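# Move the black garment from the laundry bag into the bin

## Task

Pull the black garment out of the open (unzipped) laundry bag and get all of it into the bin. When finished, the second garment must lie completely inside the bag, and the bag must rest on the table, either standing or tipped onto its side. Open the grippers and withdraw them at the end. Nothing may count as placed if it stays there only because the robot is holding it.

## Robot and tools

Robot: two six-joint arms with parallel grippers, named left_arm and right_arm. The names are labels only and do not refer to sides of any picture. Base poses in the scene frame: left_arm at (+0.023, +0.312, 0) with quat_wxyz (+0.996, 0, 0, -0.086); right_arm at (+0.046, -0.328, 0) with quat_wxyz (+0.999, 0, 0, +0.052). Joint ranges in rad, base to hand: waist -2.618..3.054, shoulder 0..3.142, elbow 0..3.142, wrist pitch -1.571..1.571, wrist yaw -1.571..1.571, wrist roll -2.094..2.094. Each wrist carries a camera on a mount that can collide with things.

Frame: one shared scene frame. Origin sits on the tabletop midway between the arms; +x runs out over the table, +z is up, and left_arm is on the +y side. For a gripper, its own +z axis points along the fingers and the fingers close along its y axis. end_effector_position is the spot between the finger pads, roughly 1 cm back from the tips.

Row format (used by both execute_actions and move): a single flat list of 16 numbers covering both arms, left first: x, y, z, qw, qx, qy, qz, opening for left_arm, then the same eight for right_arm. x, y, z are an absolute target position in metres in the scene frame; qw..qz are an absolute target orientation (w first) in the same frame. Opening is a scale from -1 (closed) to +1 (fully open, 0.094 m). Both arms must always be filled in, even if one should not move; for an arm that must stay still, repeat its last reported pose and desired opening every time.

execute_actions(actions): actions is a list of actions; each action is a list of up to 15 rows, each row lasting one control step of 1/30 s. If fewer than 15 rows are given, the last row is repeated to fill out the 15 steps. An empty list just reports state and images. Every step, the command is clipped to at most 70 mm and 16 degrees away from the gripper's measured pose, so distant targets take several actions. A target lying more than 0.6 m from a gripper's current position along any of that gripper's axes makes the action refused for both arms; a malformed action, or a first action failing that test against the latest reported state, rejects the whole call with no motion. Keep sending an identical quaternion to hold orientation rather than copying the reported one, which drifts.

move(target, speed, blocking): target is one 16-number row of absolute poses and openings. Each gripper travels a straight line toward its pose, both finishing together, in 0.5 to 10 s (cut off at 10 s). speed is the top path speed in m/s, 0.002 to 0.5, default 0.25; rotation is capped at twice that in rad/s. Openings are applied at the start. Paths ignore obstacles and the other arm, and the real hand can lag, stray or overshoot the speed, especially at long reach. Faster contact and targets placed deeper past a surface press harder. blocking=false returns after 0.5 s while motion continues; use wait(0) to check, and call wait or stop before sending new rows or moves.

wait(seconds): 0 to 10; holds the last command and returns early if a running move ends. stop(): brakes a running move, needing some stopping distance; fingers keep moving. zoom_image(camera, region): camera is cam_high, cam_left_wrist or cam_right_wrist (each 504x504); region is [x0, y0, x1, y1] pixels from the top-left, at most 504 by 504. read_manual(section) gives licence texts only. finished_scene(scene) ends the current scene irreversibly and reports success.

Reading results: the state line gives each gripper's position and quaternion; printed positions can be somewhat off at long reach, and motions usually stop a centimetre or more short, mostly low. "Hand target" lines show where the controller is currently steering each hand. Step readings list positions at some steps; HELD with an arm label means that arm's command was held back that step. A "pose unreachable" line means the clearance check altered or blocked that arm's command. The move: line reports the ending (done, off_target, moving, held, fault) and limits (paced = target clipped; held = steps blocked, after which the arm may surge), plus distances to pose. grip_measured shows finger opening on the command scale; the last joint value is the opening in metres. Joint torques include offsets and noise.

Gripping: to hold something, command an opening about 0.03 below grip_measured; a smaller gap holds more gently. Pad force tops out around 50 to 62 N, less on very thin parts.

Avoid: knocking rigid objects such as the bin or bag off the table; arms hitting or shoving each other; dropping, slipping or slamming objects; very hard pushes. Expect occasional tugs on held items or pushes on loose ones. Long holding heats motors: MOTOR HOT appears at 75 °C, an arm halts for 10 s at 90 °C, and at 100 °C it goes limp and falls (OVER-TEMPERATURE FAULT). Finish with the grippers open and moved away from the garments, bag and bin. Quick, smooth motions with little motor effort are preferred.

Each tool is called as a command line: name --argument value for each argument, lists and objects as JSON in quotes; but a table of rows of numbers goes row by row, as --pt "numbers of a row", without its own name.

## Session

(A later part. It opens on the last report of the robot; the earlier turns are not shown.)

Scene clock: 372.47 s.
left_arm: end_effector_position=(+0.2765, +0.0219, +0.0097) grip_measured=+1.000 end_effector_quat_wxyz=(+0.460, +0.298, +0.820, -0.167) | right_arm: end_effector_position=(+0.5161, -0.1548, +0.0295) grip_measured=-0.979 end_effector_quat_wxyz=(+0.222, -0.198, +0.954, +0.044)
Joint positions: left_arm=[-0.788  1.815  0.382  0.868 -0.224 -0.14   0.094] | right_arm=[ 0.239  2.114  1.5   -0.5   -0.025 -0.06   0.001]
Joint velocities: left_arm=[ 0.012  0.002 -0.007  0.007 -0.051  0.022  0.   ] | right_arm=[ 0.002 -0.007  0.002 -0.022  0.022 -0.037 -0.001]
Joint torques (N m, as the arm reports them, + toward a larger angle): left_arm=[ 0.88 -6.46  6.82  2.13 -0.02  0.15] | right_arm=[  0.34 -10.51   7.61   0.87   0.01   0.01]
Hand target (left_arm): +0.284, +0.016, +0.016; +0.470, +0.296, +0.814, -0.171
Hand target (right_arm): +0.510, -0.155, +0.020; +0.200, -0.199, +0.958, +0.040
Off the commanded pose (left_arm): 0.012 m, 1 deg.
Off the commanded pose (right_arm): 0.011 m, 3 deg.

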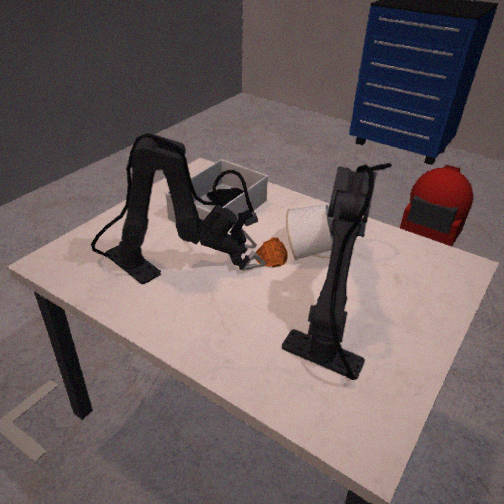

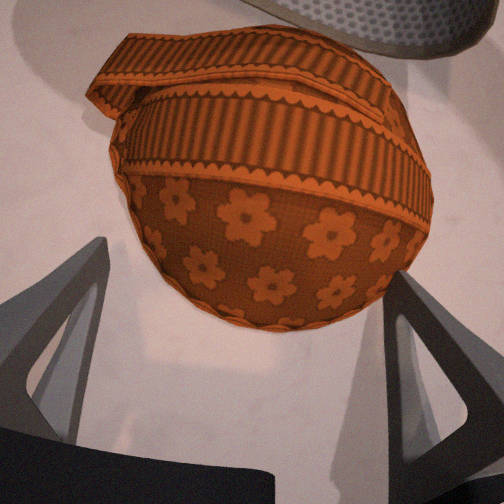

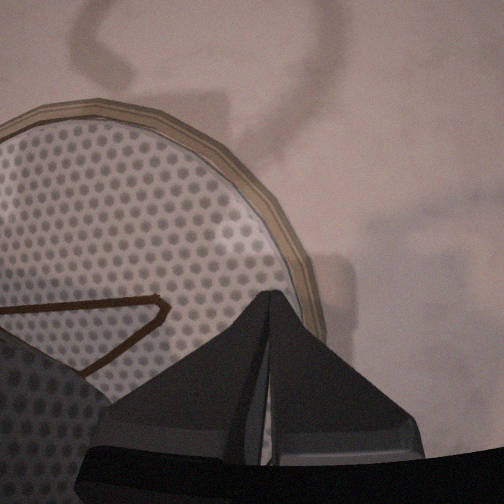

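move --target '[0.312,-0.018,0.018,0.47,0.296,0.814,-0.171,1,0.51,-0.155,0.02,0.2,-0.2,0.96,0.04,-1]' --speed 0.05

move --target '[0.312,-0.018,0.018,0.47,0.296,0.814,-0.171,-1,0.51,-0.155,0.02,0.2,-0.2,0.96,0.04,-1]' --speed 0.05

Scene clock: 377.40 s.
left_arm: end_effector_position=(+0.3064, -0.0152, +0.0178) grip_measured=+1.000 end_effector_quat_wxyz=(+0.471, +0.293, +0.814, -0.174) | right_arm: end_effector_position=(+0.5161, -0.1548, +0.0295) grip_measured=-0.979 end_effector_quat_wxyz=(+0.222, -0.198, +0.954, +0.044)
Joint positions: left_arm=[-0.778  1.91   0.562  0.816 -0.217 -0.135  0.094] | right_arm=[ 0.239  2.114  1.5   -0.5   -0.025 -0.06   0.001]
Joint velocities: left_arm=[-0.002  0.002  0.002 -0.007  0.022 -0.066  0.   ] | right_arm=[ 0.007  0.007 -0.012 -0.022  0.037 -0.007 -0.   ]
Joint torques (N m, as the arm reports them, + toward a larger angle): left_arm=[ 0.61 -8.13  7.43  1.77 -0.01  0.18] | right_arm=[  0.34 -10.52   7.62   0.87   0.01   0.01]
Hand target (left_arm): +0.312, -0.018, +0.018; +0.470, +0.296, +0.814, -0.171
Hand target (right_arm): +0.510, -0.155, +0.020; +0.200, -0.199, +0.958, +0.040
Off the commanded pose (left_arm): 0.006 m, 1 deg.
Off the commanded pose (right_arm): 0.011 m, 3 deg.
move: off_target (right_arm)

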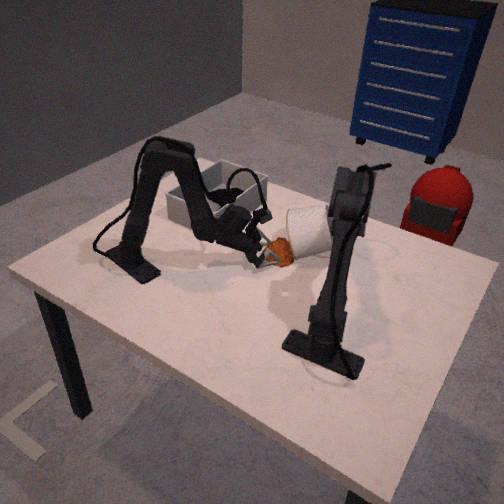

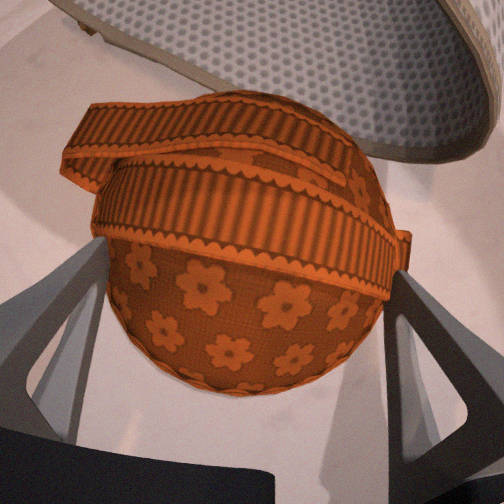

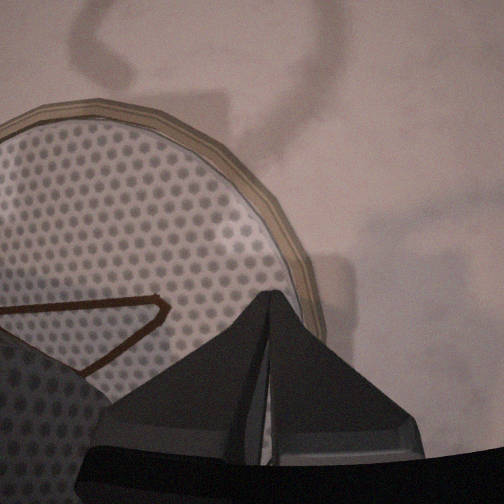

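Scene clock: 378.10 s.
left_arm: end_effector_position=(+0.3072, -0.0163, +0.0201) grip_measured=-0.836 end_effector_quat_wxyz=(+0.475, +0.292, +0.811, -0.176) | right_arm: end_effector_position=(+0.5161, -0.1548, +0.0295) grip_measured=-0.979 end_effector_quat_wxyz=(+0.222, -0.198, +0.954, +0.044)
Joint positions: left_arm=[-0.778  1.91   0.562  0.827 -0.217 -0.134  0.008] | right_arm=[ 0.239  2.114  1.5   -0.5   -0.025 -0.06   0.001]
Joint velocities: left_arm=[-0.002 -0.017 -0.012  0.022  0.007  0.007  0.   ] | right_arm=[-0.007 -0.022  0.012  0.081 -0.007 -0.007  0.   ]
Joint torques (N m, as the arm reports them, + toward a larger angle): left_arm=[ 0.62 -8.49  7.51  1.64  0.01  0.1 ] | right_arm=[  0.34 -10.52   7.6    0.87   0.01   0.01]
Hand target (left_arm): +0.312, -0.018, +0.018; +0.470, +0.296, +0.814, -0.171
Hand target (right_arm): +0.510, -0.155, +0.020; +0.200, -0.199, +0.958, +0.040
Off the commanded pose (left_arm): 0.006 m, 1 deg.
Off the commanded pose (right_arm): 0.011 m, 3 deg.
move: off_target (right_arm)

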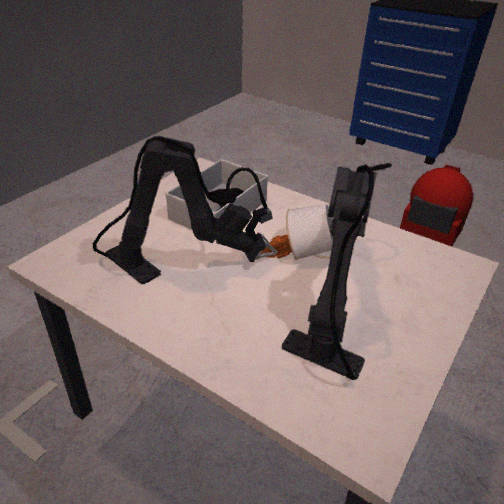

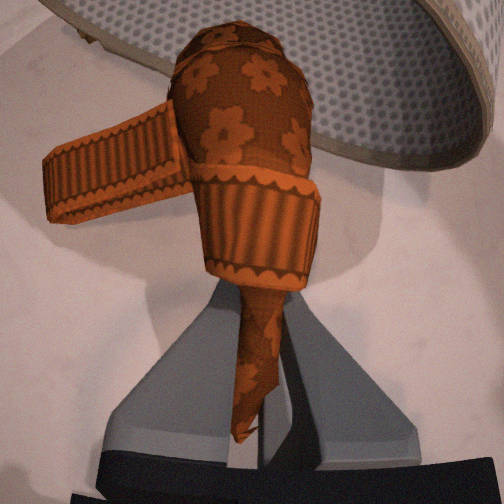

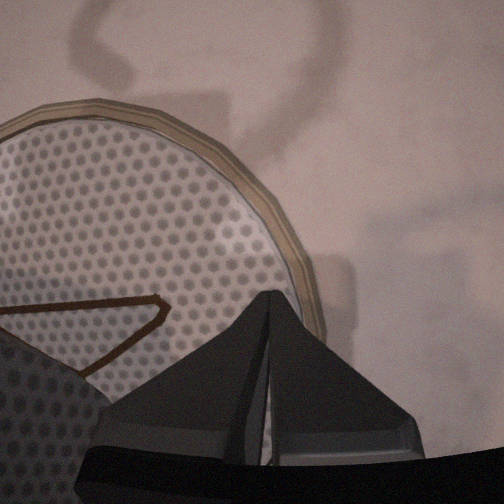

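Gripped well.

move --target '[0.295,-0.005,0.08,0.572,0.271,0.745,-0.208,-1,0.51,-0.155,0.02,0.2,-0.2,0.96,0.04,-1]' --speed 0.08

move --target '[0.35,-0.055,0.08,0.572,0.271,0.745,-0.208,-1,0.51,-0.155,0.02,0.2,-0.2,0.96,0.04,-1]' --speed 0.06

Scene clock: 383.50 s.
left_arm: end_effector_position=(+0.2986, -0.0066, +0.0702) grip_measured=-0.836 end_effector_quat_wxyz=(+0.560, +0.272, +0.755, -0.205) | right_arm: end_effector_position=(+0.5161, -0.1548, +0.0295) grip_measured=-0.979 end_effector_quat_wxyz=(+0.222, -0.198, +0.954, +0.044)
Joint positions: left_arm=[-0.799  1.828  0.425  1.1   -0.262 -0.086  0.008] | right_arm=[ 0.239  2.114  1.5   -0.5   -0.025 -0.06   0.001]
Joint velocities: left_arm=[ 0.007 -0.017  0.027  0.066 -0.007 -0.022 -0.001] | right_arm=[-0.002 -0.007 -0.012 -0.051  0.007  0.007 -0.   ]
Joint torques (N m, as the arm reports them, + toward a larger angle): left_arm=[ -0.46 -10.02   3.38   2.35  -0.15   0.22] | right_arm=[  0.34 -10.52   7.59   0.87   0.01   0.01]
Hand target (left_arm): +0.296, -0.006, +0.080; +0.572, +0.271, +0.745, -0.208
Hand target (right_arm): +0.510, -0.155, +0.020; +0.200, -0.199, +0.958, +0.040
Off the commanded pose (left_arm): 0.011 m, 2 deg.
Off the commanded pose (right_arm): 0.011 m, 3 deg.
move: off_target (left_arm, right_arm)

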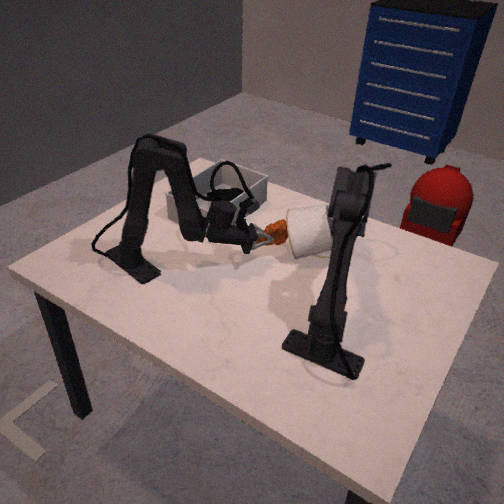

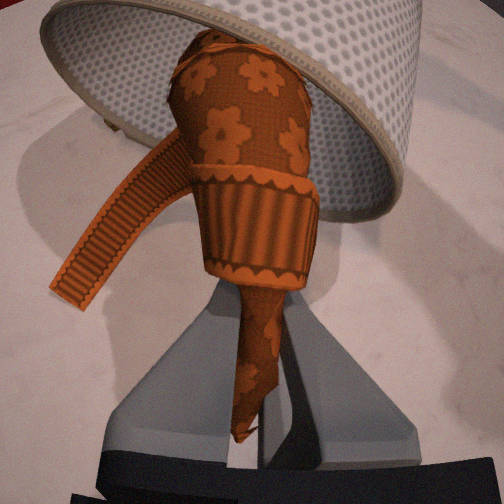

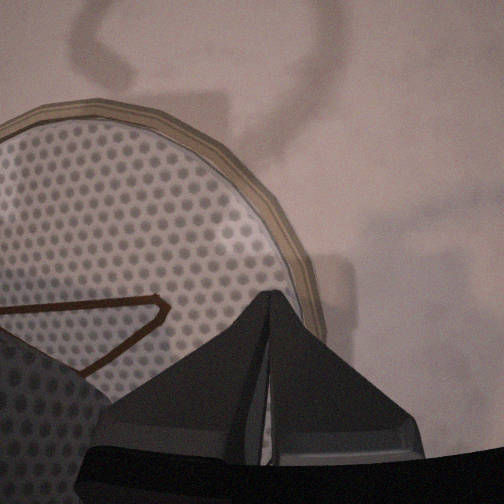

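Scene clock: 385.07 s.
left_arm: end_effector_position=(+0.3434, -0.0505, +0.0738) grip_measured=-0.836 end_effector_quat_wxyz=(+0.567, +0.270, +0.750, -0.207) | right_arm: end_effector_position=(+0.5161, -0.1548, +0.0295) grip_measured=-0.979 end_effector_quat_wxyz=(+0.222, -0.197, +0.954, +0.044)
Joint positions: left_arm=[-0.762  1.974  0.678  1.013 -0.23  -0.072  0.008] | right_arm=[ 0.239  2.114  1.5   -0.5   -0.025 -0.06   0.001]
Joint velocities: left_arm=[-0.007  0.007  0.002  0.022 -0.022 -0.022 -0.   ] | right_arm=[-0.007 -0.007  0.012 -0.022  0.007  0.051  0.001]
Joint torques (N m, as the arm reports them, + toward a larger angle): left_arm=[ 0.59 -9.58  8.16  2.07  0.02  0.16] | right_arm=[  0.41 -10.52   7.61   0.88   0.01   0.  ]
Hand target (left_arm): +0.350, -0.055, +0.079; +0.572, +0.271, +0.745, -0.208
Hand target (right_arm): +0.510, -0.155, +0.020; +0.200, -0.199, +0.958, +0.040
Off the commanded pose (left_arm): 0.010 m, 1 deg.
Off the commanded pose (right_arm): 0.011 m, 3 deg.
move: off_target (right_arm)

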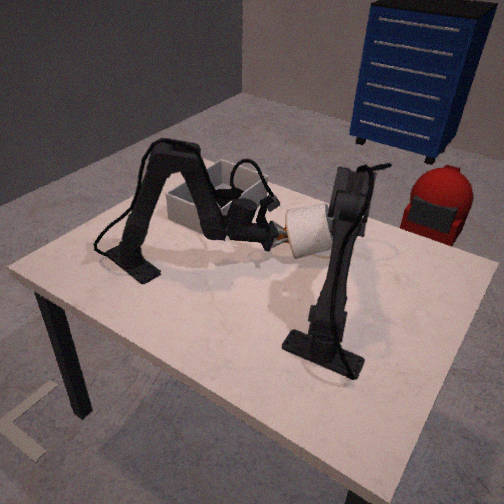

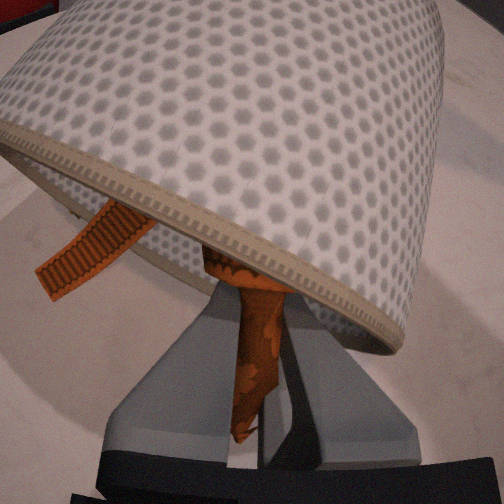

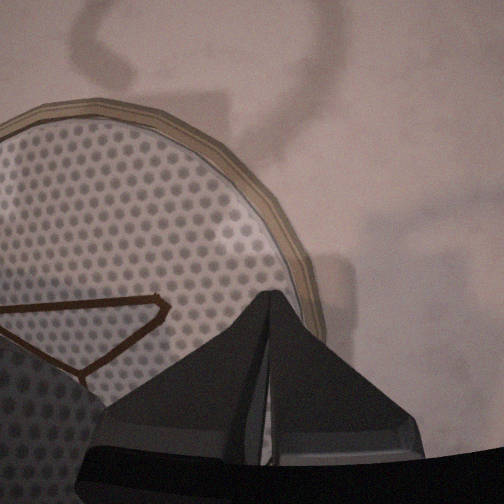

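move --target '[0.405,-0.095,0.085,0.62,0.257,0.706,-0.226,-1,0.51,-0.155,0.02,0.2,-0.2,0.96,0.04,-1]' --speed 0.06

move --target '[0.405,-0.095,0.085,0.62,0.257,0.706,-0.226,0,0.51,-0.155,0.02,0.2,-0.2,0.96,0.04,-1]' --speed 0.06

move --target '[0.27,0.02,0.08,0.664,0.242,0.664,-0.242,0,0.51,-0.155,0.02,0.2,-0.2,0.96,0.04,-1]' --speed 0.1

Scene clock: 393.73 s.
left_arm: end_effector_position=(+0.3964, -0.0909, +0.0710) grip_measured=-0.836 end_effector_quat_wxyz=(+0.603, +0.261, +0.720, -0.221) | right_arm: end_effector_position=(+0.5162, -0.1548, +0.0296) grip_measured=-0.979 end_effector_quat_wxyz=(+0.222, -0.197, +0.954, +0.044)
Joint positions: left_arm=[-0.714  2.207  0.936  1.093 -0.185 -0.036  0.008] | right_arm=[ 0.239  2.114  1.5   -0.5   -0.025 -0.06   0.001]
Joint velocities: left_arm=[-0.017 -0.002 -0.007  0.081  0.037 -0.022  0.   ] | right_arm=[-0.002 -0.002  0.012 -0.051 -0.007 -0.022 -0.002]
Joint torques (N m, as the arm reports them, + toward a larger angle): left_arm=[  0.59 -12.09   8.42   2.31   0.04   0.15] | right_arm=[  0.33 -10.52   7.6    0.87   0.01   0.  ]
Hand target (left_arm): +0.404, -0.095, +0.085; +0.620, +0.257, +0.706, -0.226
Hand target (right_arm): +0.510, -0.155, +0.020; +0.200, -0.199, +0.958, +0.040
Off the commanded pose (left_arm): 0.017 m, 3 deg.
Off the commanded pose (right_arm): 0.011 m, 3 deg.
move: off_target (left_arm, right_arm)

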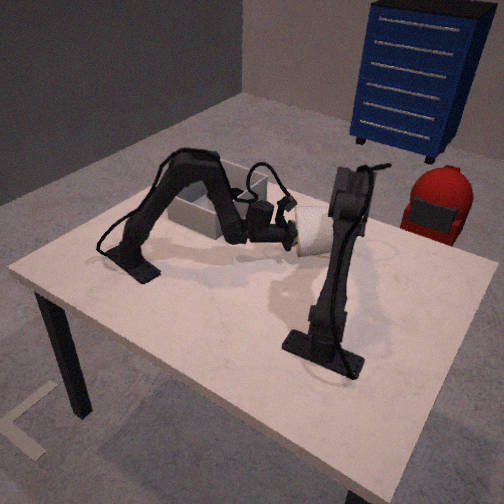

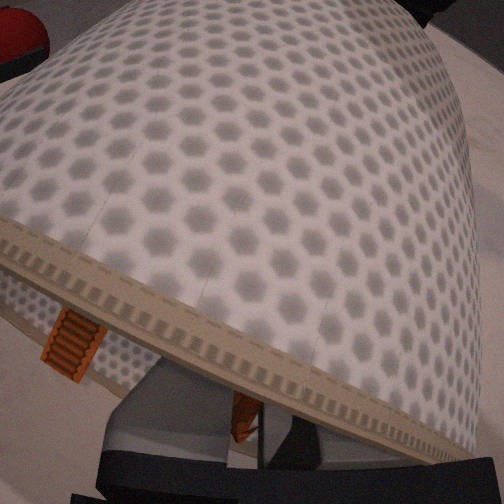

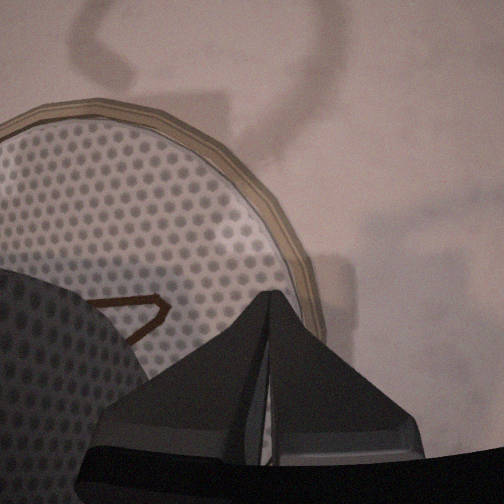

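Scene clock: 394.43 s.
left_arm: end_effector_position=(+0.3964, -0.0909, +0.0710) grip_measured=-0.003 end_effector_quat_wxyz=(+0.604, +0.262, +0.720, -0.220) | right_arm: end_effector_position=(+0.5161, -0.1548, +0.0295) grip_measured=-0.979 end_effector_quat_wxyz=(+0.222, -0.197, +0.954, +0.044)
Joint positions: left_arm=[-0.714  2.207  0.936  1.093 -0.185 -0.035  0.047] | right_arm=[ 0.239  2.114  1.5   -0.5   -0.025 -0.06   0.001]
Joint velocities: left_arm=[ 0.012 -0.007 -0.002 -0.095  0.022  0.007 -0.   ] | right_arm=[ 0.002 -0.012 -0.027  0.051 -0.051  0.007 -0.   ]
Joint torques (N m, as the arm reports them, + toward a larger angle): left_arm=[  0.9  -11.99   8.35   2.38   0.07   0.14] | right_arm=[  0.34 -10.52   7.61   0.87   0.01   0.  ]
Hand target (left_arm): +0.405, -0.095, +0.085; +0.620, +0.257, +0.706, -0.226
Hand target (right_arm): +0.510, -0.155, +0.020; +0.200, -0.199, +0.958, +0.040
Off the commanded pose (left_arm): 0.017 m, 3 deg.
Off the commanded pose (right_arm): 0.011 m, 3 deg.
move: off_target (left_arm, right_arm)

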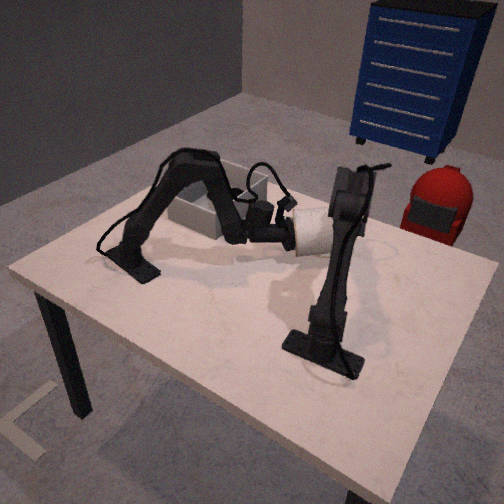

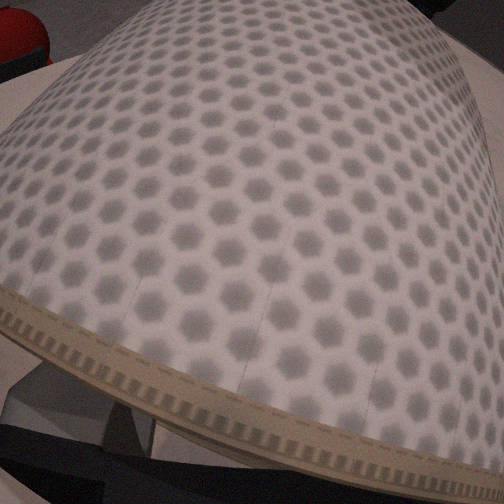

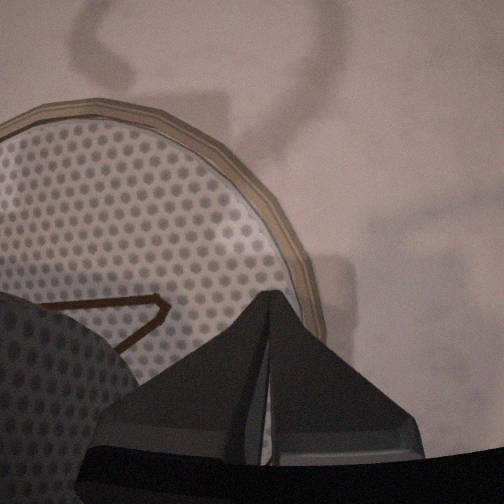

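Scene clock: 396.57 s.
left_arm: end_effector_position=(+0.2744, +0.0183, +0.0765) grip_measured=-0.003 end_effector_quat_wxyz=(+0.619, +0.261, +0.709, -0.217) | right_arm: end_effector_position=(+0.5161, -0.1548, +0.0295) grip_measured=-0.979 end_effector_quat_wxyz=(+0.222, -0.197, +0.954, +0.044)
Joint positions: left_arm=[-0.84   1.96   0.249  1.562 -0.319 -0.031  0.047] | right_arm=[ 0.239  2.114  1.5   -0.5   -0.025 -0.06   0.001]
Joint velocities: left_arm=[-0.007 -0.012 -0.012  0.037 -0.051  0.007  0.   ] | right_arm=[-0.012  0.012 -0.007 -0.037  0.037 -0.022  0.001]
Joint torques (N m, as the arm reports them, + toward a larger angle): left_arm=[-0.84 -9.19  1.48  2.27 -0.09 -0.03] | right_arm=[  0.34 -10.52   7.6    0.88   0.01   0.  ]
Hand target (left_arm): +0.271, +0.021, +0.082; +0.623, +0.254, +0.706, -0.222
Hand target (right_arm): +0.510, -0.155, +0.020; +0.200, -0.199, +0.958, +0.040
Off the commanded pose (left_arm): 0.006 m, 8 deg.
Off the commanded pose (right_arm): 0.011 m, 3 deg.
joint sent to its limit (left arm) — the command would take joint 4 (wrist pitch) past its upper limit, so that joint was sent only as far as its limit.
move: off_target (left_arm, right_arm)

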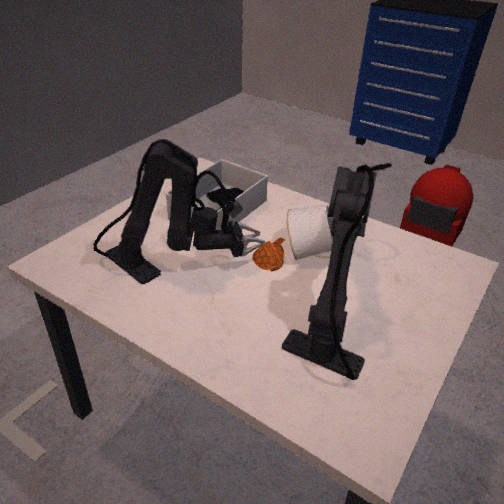

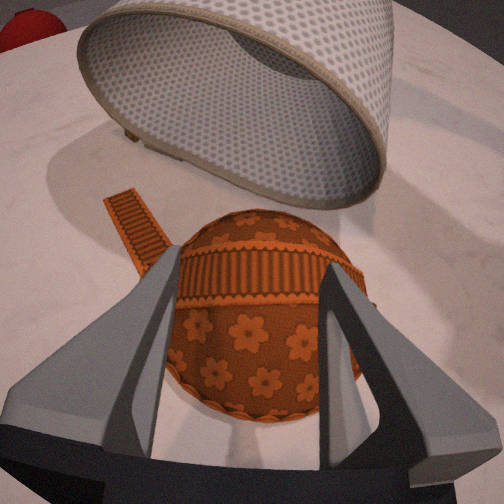

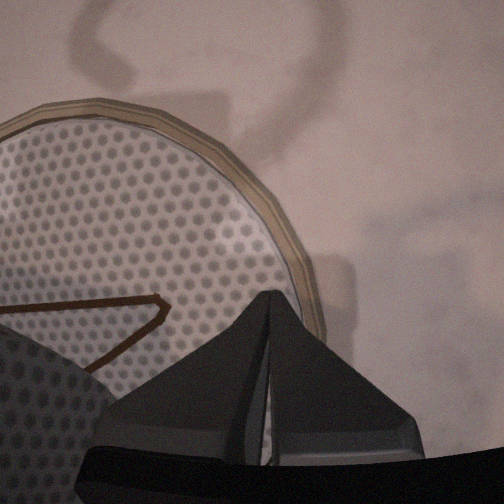

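move --target '[0.25,0.04,0.03,0.47,0.296,0.814,-0.171,1,0.51,-0.155,0.02,0.2,-0.2,0.96,0.04,-1]' --speed 0.1

move --target '[0.305,-0.008,0.016,0.47,0.296,0.814,-0.171,1,0.51,-0.155,0.02,0.2,-0.2,0.96,0.04,-1]' --speed 0.06

move --target '[0.305,-0.008,0.016,0.47,0.296,0.814,-0.171,-1,0.51,-0.155,0.02,0.2,-0.2,0.96,0.04,-1]' --speed 0.06

move --target '[0.315,0.03,0.09,0.54,0.366,0.704,-0.281,-1,0.51,-0.155,0.02,0.2,-0.2,0.96,0.04,-1]' --speed 0.08

Scene clock: 405.00 s.
left_arm: end_effector_position=(+0.2491, +0.0459, +0.0217) grip_measured=+1.000 end_effector_quat_wxyz=(+0.466, +0.300, +0.817, -0.161) | right_arm: end_effector_position=(+0.5161, -0.1548, +0.0295) grip_measured=-0.979 end_effector_quat_wxyz=(+0.222, -0.197, +0.954, +0.044)
Joint positions: left_arm=[-0.84   1.646  0.249  0.833 -0.279 -0.154  0.094] | right_arm=[ 0.239  2.114  1.5   -0.5   -0.025 -0.06   0.001]
Joint velocities: left_arm=[ 0.012 -0.007 -0.012  0.022  0.051  0.037  0.   ] | right_arm=[ 0.002 -0.002 -0.002 -0.007 -0.007 -0.007 -0.001]
Joint torques (N m, as the arm reports them, + toward a larger angle): left_arm=[-0.42 -7.99  5.82  1.78 -0.02 -0.1 ] | right_arm=[  0.33 -10.52   7.61   0.87   0.01   0.  ]
Hand target (left_arm): +0.250, +0.041, +0.029; +0.470, +0.296, +0.814, -0.171
Hand target (right_arm): +0.510, -0.155, +0.020; +0.200, -0.199, +0.958, +0.040
Off the commanded pose (left_arm): 0.010 m, 1 deg.
Off the commanded pose (right_arm): 0.011 m, 3 deg.
move: off_target (right_arm)

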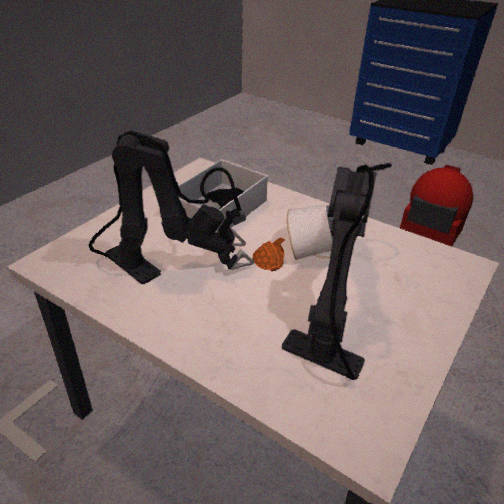

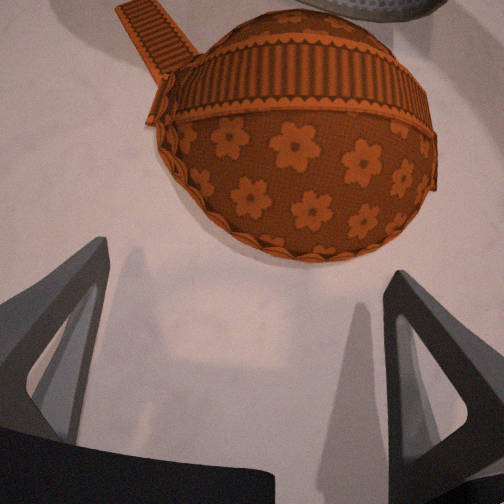

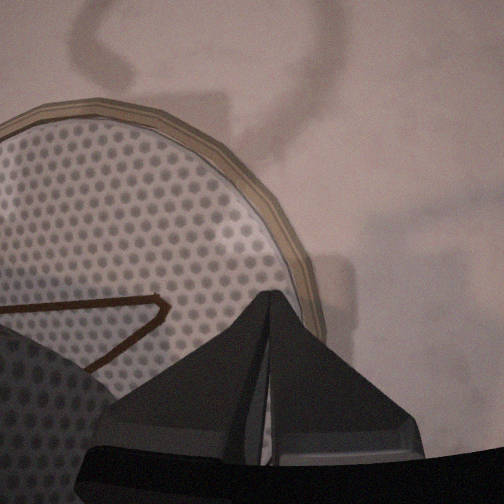

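Scene clock: 406.60 s.
left_arm: end_effector_position=(+0.2983, -0.0038, +0.0132) grip_measured=+1.000 end_effector_quat_wxyz=(+0.466, +0.294, +0.817, -0.171) | right_arm: end_effector_position=(+0.5161, -0.1548, +0.0295) grip_measured=-0.979 end_effector_quat_wxyz=(+0.222, -0.197, +0.954, +0.044)
Joint positions: left_arm=[-0.778  1.891  0.51   0.835 -0.217 -0.136  0.094] | right_arm=[ 0.239  2.114  1.5   -0.5   -0.025 -0.06   0.001]
Joint velocities: left_arm=[-0.002  0.002 -0.007 -0.051  0.007 -0.037  0.   ] | right_arm=[-0.002 -0.022 -0.007 -0.022  0.007  0.007  0.   ]
Joint torques (N m, as the arm reports them, + toward a larger angle): left_arm=[ 0.44 -7.78  7.52  1.91  0.    0.18] | right_arm=[  0.33 -10.52   7.61   0.88   0.01   0.  ]
Hand target (left_arm): +0.304, -0.008, +0.016; +0.470, +0.296, +0.814, -0.172
Hand target (right_arm): +0.510, -0.155, +0.020; +0.200, -0.199, +0.958, +0.040
Off the commanded pose (left_arm): 0.008 m, 1 deg.
Off the commanded pose (right_arm): 0.011 m, 3 deg.
move: off_target (right_arm)

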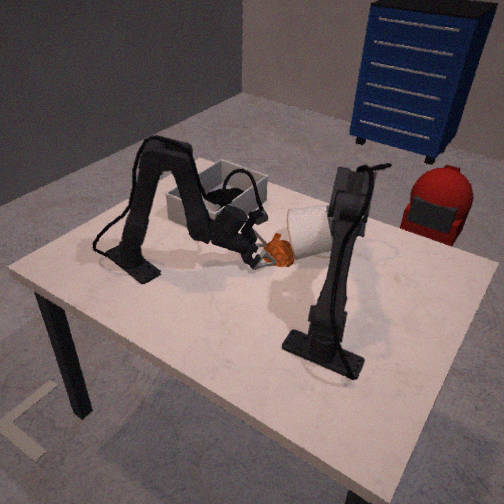

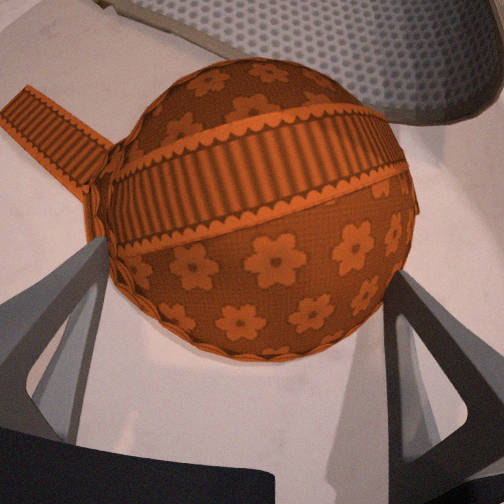

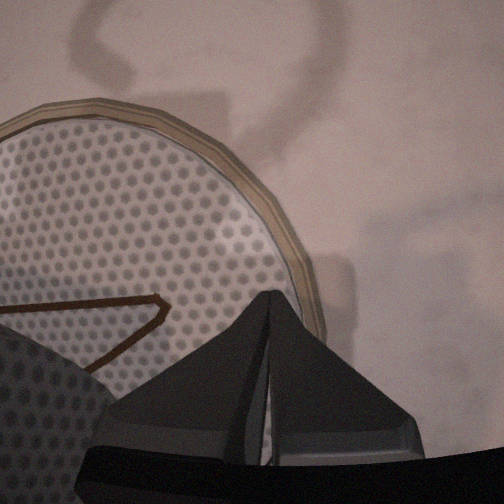

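Scene clock: 407.30 s.
left_arm: end_effector_position=(+0.2982, -0.0043, +0.0137) grip_measured=-0.854 end_effector_quat_wxyz=(+0.467, +0.295, +0.816, -0.172) | right_arm: end_effector_position=(+0.5161, -0.1548, +0.0295) grip_measured=-0.979 end_effector_quat_wxyz=(+0.222, -0.197, +0.954, +0.044)
Joint positions: left_arm=[-0.778  1.891  0.51   0.838 -0.216 -0.134  0.007] | right_arm=[ 0.239  2.114  1.5   -0.5   -0.025 -0.06   0.001]
Joint velocities: left_arm=[-0.027  0.007  0.012 -0.007 -0.007  0.037  0.001] | right_arm=[-0.002  0.002 -0.002  0.007 -0.051 -0.007 -0.   ]
Joint torques (N m, as the arm reports them, + toward a larger angle): left_arm=[ 0.75 -7.83  7.29  1.86  0.02  0.14] | right_arm=[  0.34 -10.52   7.62   0.87   0.01   0.  ]
Hand target (left_arm): +0.305, -0.008, +0.016; +0.470, +0.296, +0.814, -0.171
Hand target (right_arm): +0.510, -0.155, +0.020; +0.200, -0.199, +0.958, +0.040
Off the commanded pose (left_arm): 0.008 m, 0 deg.
Off the commanded pose (right_arm): 0.011 m, 3 deg.
move: off_target (right_arm)

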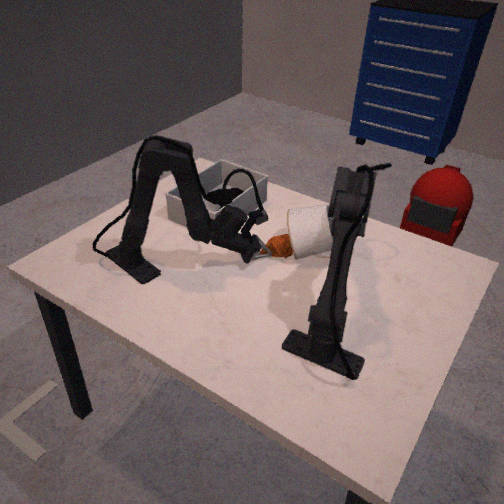

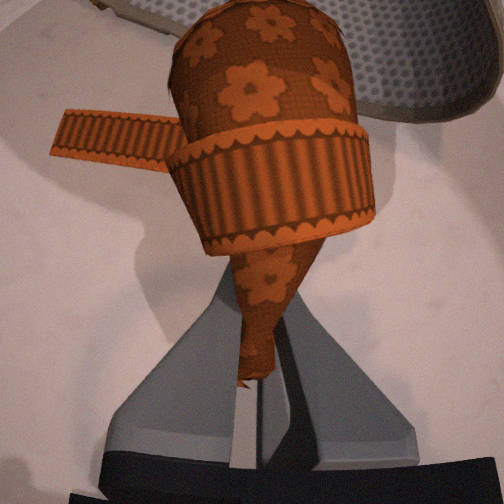

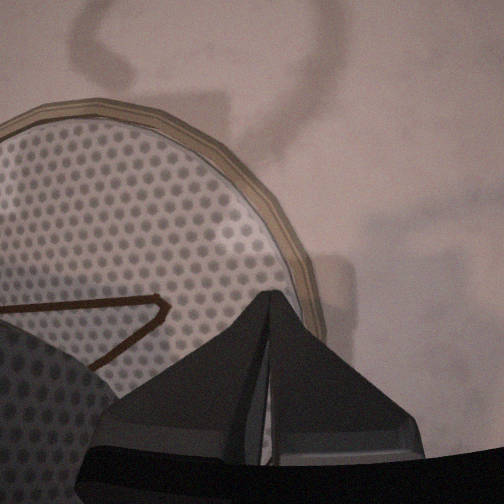

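Scene clock: 410.10 s.
left_arm: end_effector_position=(+0.3165, +0.0262, +0.0798) grip_measured=-0.854 end_effector_quat_wxyz=(+0.526, +0.362, +0.717, -0.280) | right_arm: end_effector_position=(+0.5161, -0.1548, +0.0295) grip_measured=-0.979 end_effector_quat_wxyz=(+0.222, -0.197, +0.954, +0.044)
Joint positions: left_arm=[-0.478  1.742  0.391  1.044  0.293  0.07   0.007] | right_arm=[ 0.239  2.114  1.5   -0.5   -0.025 -0.06   0.001]
Joint velocities: left_arm=[-0.027 -0.002 -0.007  0.037 -0.051  0.022 -0.   ] | right_arm=[ 0.007 -0.002 -0.007  0.051 -0.081 -0.051  0.001]
Joint torques (N m, as the arm reports them, + toward a larger angle): left_arm=[ 0.88 -9.73  3.84  2.4   0.16  0.08] | right_arm=[  0.33 -10.53   7.61   0.87   0.01   0.  ]
Hand target (left_arm): +0.315, +0.028, +0.090; +0.540, +0.365, +0.704, -0.282
Hand target (right_arm): +0.510, -0.155, +0.020; +0.200, -0.199, +0.958, +0.040
Off the commanded pose (left_arm): 0.011 m, 2 deg.
Off the commanded pose (right_arm): 0.011 m, 3 deg.
move: off_target (left_arm, right_arm)

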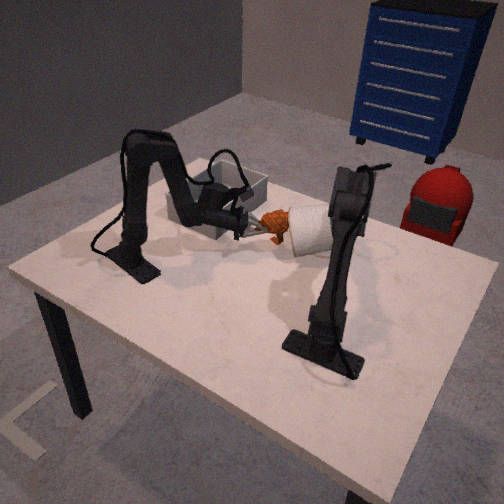

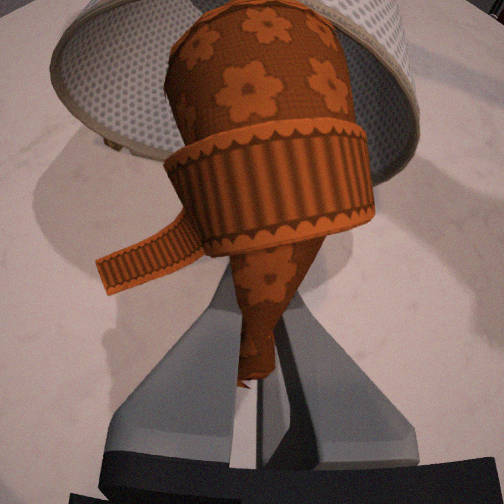

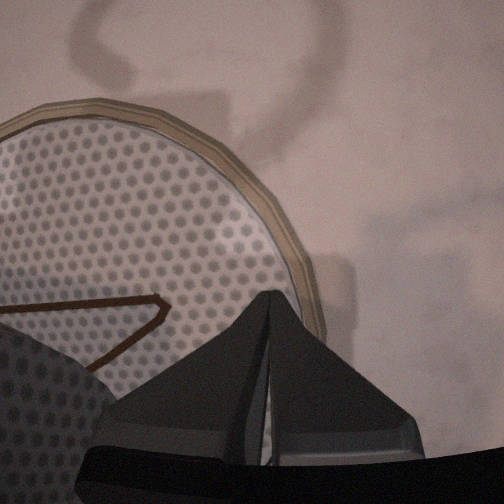

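The garment sticks up; lower a bit while inserting.

move --target '[0.35,-0.01,0.065,0.54,0.366,0.704,-0.281,-1,0.51,-0.155,0.02,0.2,-0.2,0.96,0.04,-1]' --speed 0.06

move --target '[0.405,-0.09,0.08,0.54,0.366,0.704,-0.281,-1,0.51,-0.155,0.02,0.2,-0.2,0.96,0.04,-1]' --speed 0.06

move --target '[0.405,-0.09,0.095,0.54,0.366,0.704,-0.281,1,0.51,-0.155,0.02,0.2,-0.2,0.96,0.04,-1]' --speed 0.03

move --target '[0.32,0.03,0.09,0.584,0.347,0.667,-0.304,1,0.51,-0.155,0.02,0.2,-0.2,0.96,0.04,-1]' --speed 0.08

Scene clock: 416.10 s.
left_arm: end_effector_position=(+0.3430, -0.0011, +0.0534) grip_measured=-0.854 end_effector_quat_wxyz=(+0.522, +0.366, +0.719, -0.279) | right_arm: end_effector_position=(+0.5162, -0.1548, +0.0296) grip_measured=-0.979 end_effector_quat_wxyz=(+0.222, -0.197, +0.954, +0.044)
Joint positions: left_arm=[-0.496  1.962  0.537  1.108  0.28   0.07   0.007] | right_arm=[ 0.239  2.114  1.5   -0.5   -0.025 -0.06   0.001]
Joint velocities: left_arm=[-0.002 -0.002 -0.012 -0.051 -0.037  0.007  0.001] | right_arm=[-0.017  0.007 -0.007 -0.022 -0.007 -0.081  0.001]
Joint torques (N m, as the arm reports them, + toward a larger angle): left_arm=[-0.71 -8.57  7.54  2.35  0.03  0.04] | right_arm=[  0.33 -10.53   7.61   0.88   0.01   0.  ]
Hand target (left_arm): +0.349, -0.010, +0.065; +0.540, +0.366, +0.704, -0.281
Hand target (right_arm): +0.510, -0.155, +0.020; +0.200, -0.199, +0.958, +0.040
Off the commanded pose (left_arm): 0.016 m, 3 deg.
Off the commanded pose (right_arm): 0.011 m, 3 deg.
move: off_target (left_arm, right_arm)

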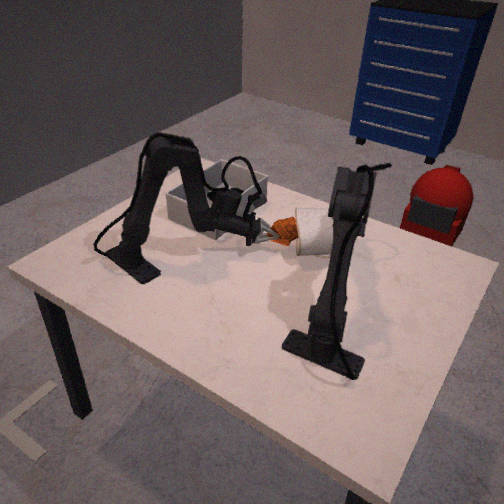

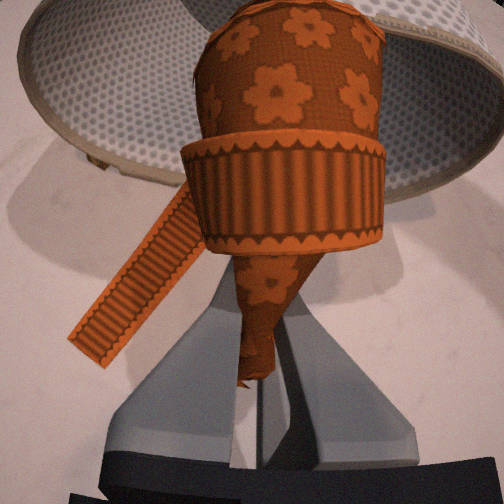

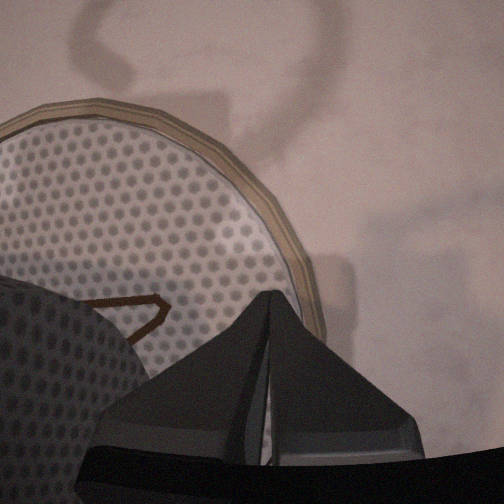

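Scene clock: 418.33 s.
left_arm: end_effector_position=(+0.4009, -0.0801, +0.0673) grip_measured=-0.854 end_effector_quat_wxyz=(+0.529, +0.369, +0.713, -0.274) | right_arm: end_effector_position=(+0.5162, -0.1548, +0.0296) grip_measured=-0.979 end_effector_quat_wxyz=(+0.223, -0.197, +0.954, +0.044)
Joint positions: left_arm=[-0.567  2.129  0.954  0.876  0.207  0.063  0.007] | right_arm=[ 0.239  2.114  1.5   -0.5   -0.025 -0.06   0.001]
Joint velocities: left_arm=[-0.017  0.002 -0.007  0.095  0.037  0.022 -0.001] | right_arm=[ 0.007  0.007 -0.007 -0.037  0.051  0.022 -0.001]
Joint torques (N m, as the arm reports them, + toward a larger angle): left_arm=[ -0.76 -11.86   9.55   2.16   0.04  -0.12] | right_arm=[  0.34 -10.52   7.61   0.87   0.01   0.  ]
Hand target (left_arm): +0.405, -0.090, +0.079; +0.540, +0.366, +0.704, -0.281
Hand target (right_arm): +0.510, -0.155, +0.020; +0.200, -0.199, +0.958, +0.040
Off the commanded pose (left_arm): 0.017 m, 2 deg.
Off the commanded pose (right_arm): 0.011 m, 3 deg.
move: off_target (left_arm, right_arm)

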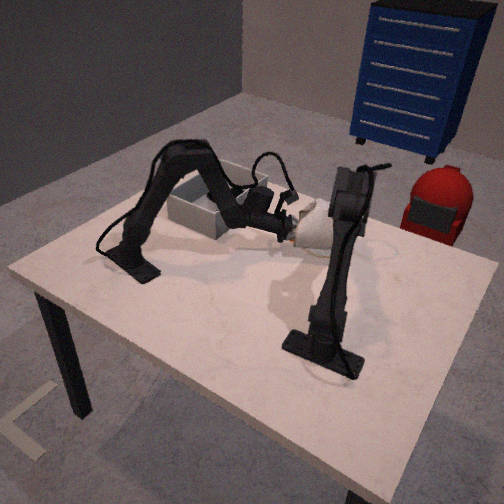

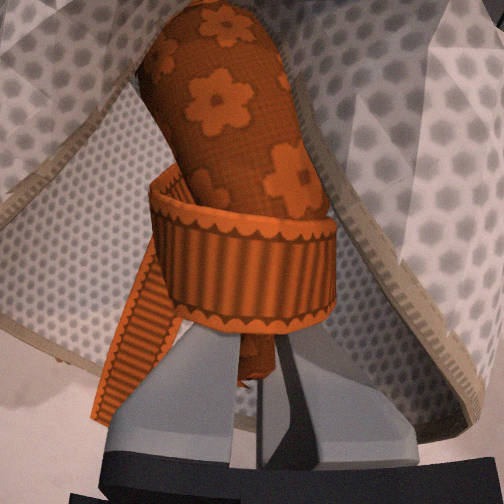

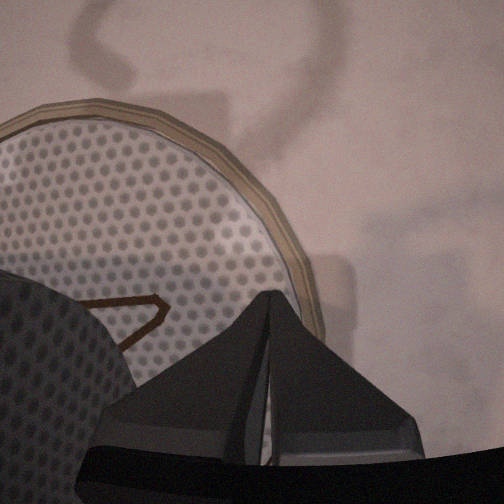

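Scene clock: 419.63 s.
left_arm: end_effector_position=(+0.4023, -0.0812, +0.0724) grip_measured=+1.000 end_effector_quat_wxyz=(+0.525, +0.370, +0.716, -0.273) | right_arm: end_effector_position=(+0.5166, -0.1547, +0.0298) grip_measured=-0.979 end_effector_quat_wxyz=(+0.223, -0.197, +0.954, +0.044)
Joint positions: left_arm=[-0.567  2.11   0.968  0.831  0.206  0.063  0.094] | right_arm=[ 0.239  2.114  1.5   -0.498 -0.025 -0.06   0.001]
Joint velocities: left_arm=[ 0.002  0.002  0.002  0.051 -0.007 -0.066  0.   ] | right_arm=[ 0.007 -0.007 -0.007 -0.022 -0.022  0.022 -0.001]
Joint torques (N m, as the arm reports them, + toward a larger angle): left_arm=[ -0.72 -14.42   8.87   2.03  -0.03  -0.07] | right_arm=[  0.33 -10.53   7.61   0.86   0.01   0.  ]
Hand target (left_arm): +0.405, -0.090, +0.095; +0.540, +0.366, +0.704, -0.281
Hand target (right_arm): +0.510, -0.155, +0.020; +0.200, -0.199, +0.958, +0.040
Off the commanded pose (left_arm): 0.024 m, 2 deg.
Off the commanded pose (right_arm): 0.012 m, 3 deg.
move: off_target (left_arm, right_arm)

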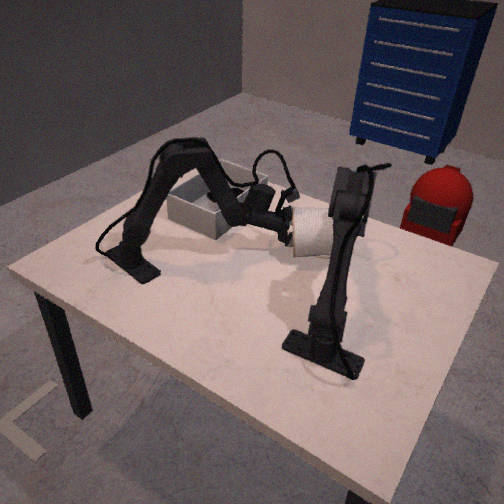

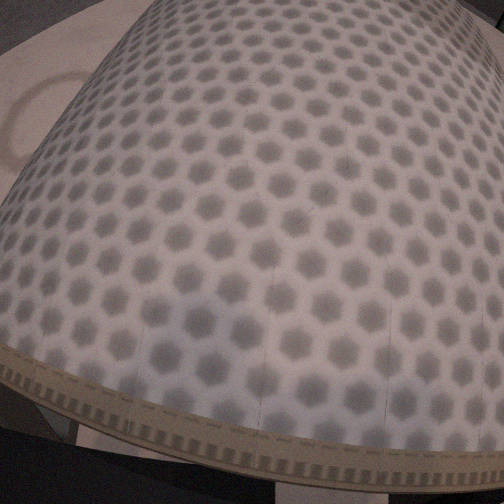

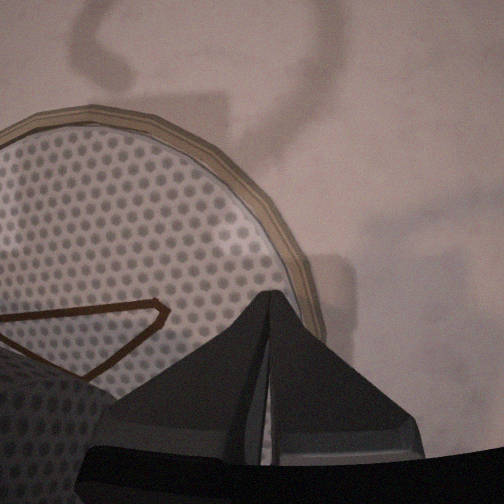

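Scene clock: 421.93 s.
left_arm: end_effector_position=(+0.3225, +0.0264, +0.0846) grip_measured=+1.000 end_effector_quat_wxyz=(+0.579, +0.351, +0.672, -0.300) | right_arm: end_effector_position=(+0.5166, -0.1547, +0.0298) grip_measured=-0.979 end_effector_quat_wxyz=(+0.223, -0.197, +0.954, +0.044)
Joint positions: left_arm=[-0.454  1.92   0.364  1.397  0.329  0.056  0.094] | right_arm=[ 0.239  2.114  1.5   -0.498 -0.025 -0.06   0.001]
Joint velocities: left_arm=[-0.007 -0.007 -0.027 -0.007 -0.066 -0.022  0.   ] | right_arm=[-0.007  0.002  0.007  0.007 -0.051  0.037  0.001]
Joint torques (N m, as the arm reports them, + toward a larger angle): left_arm=[ 0.78 -9.89  2.44  2.22  0.13 -0.1 ] | right_arm=[  0.33 -10.53   7.61   0.86   0.01   0.  ]
Hand target (left_arm): +0.320, +0.030, +0.092; +0.584, +0.347, +0.667, -0.304
Hand target (right_arm): +0.510, -0.155, +0.020; +0.200, -0.199, +0.958, +0.040
Off the commanded pose (left_arm): 0.007 m, 1 deg.
Off the commanded pose (right_arm): 0.012 m, 3 deg.
move: off_target (right_arm)

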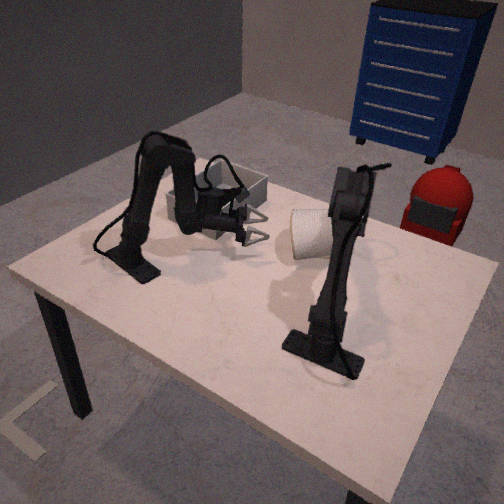

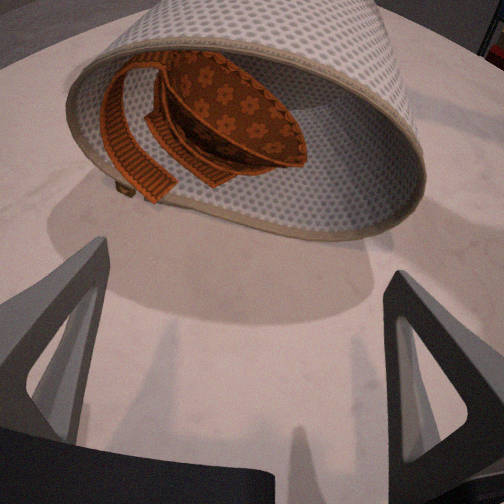

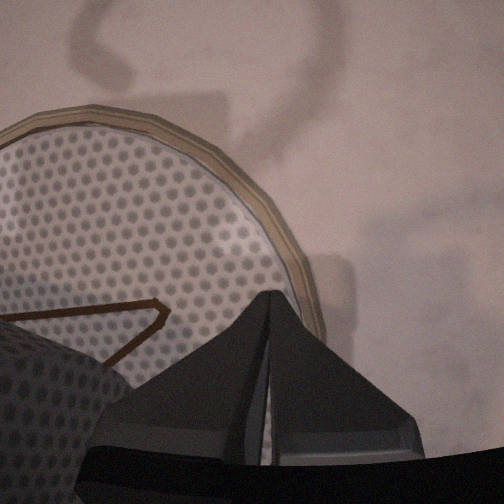

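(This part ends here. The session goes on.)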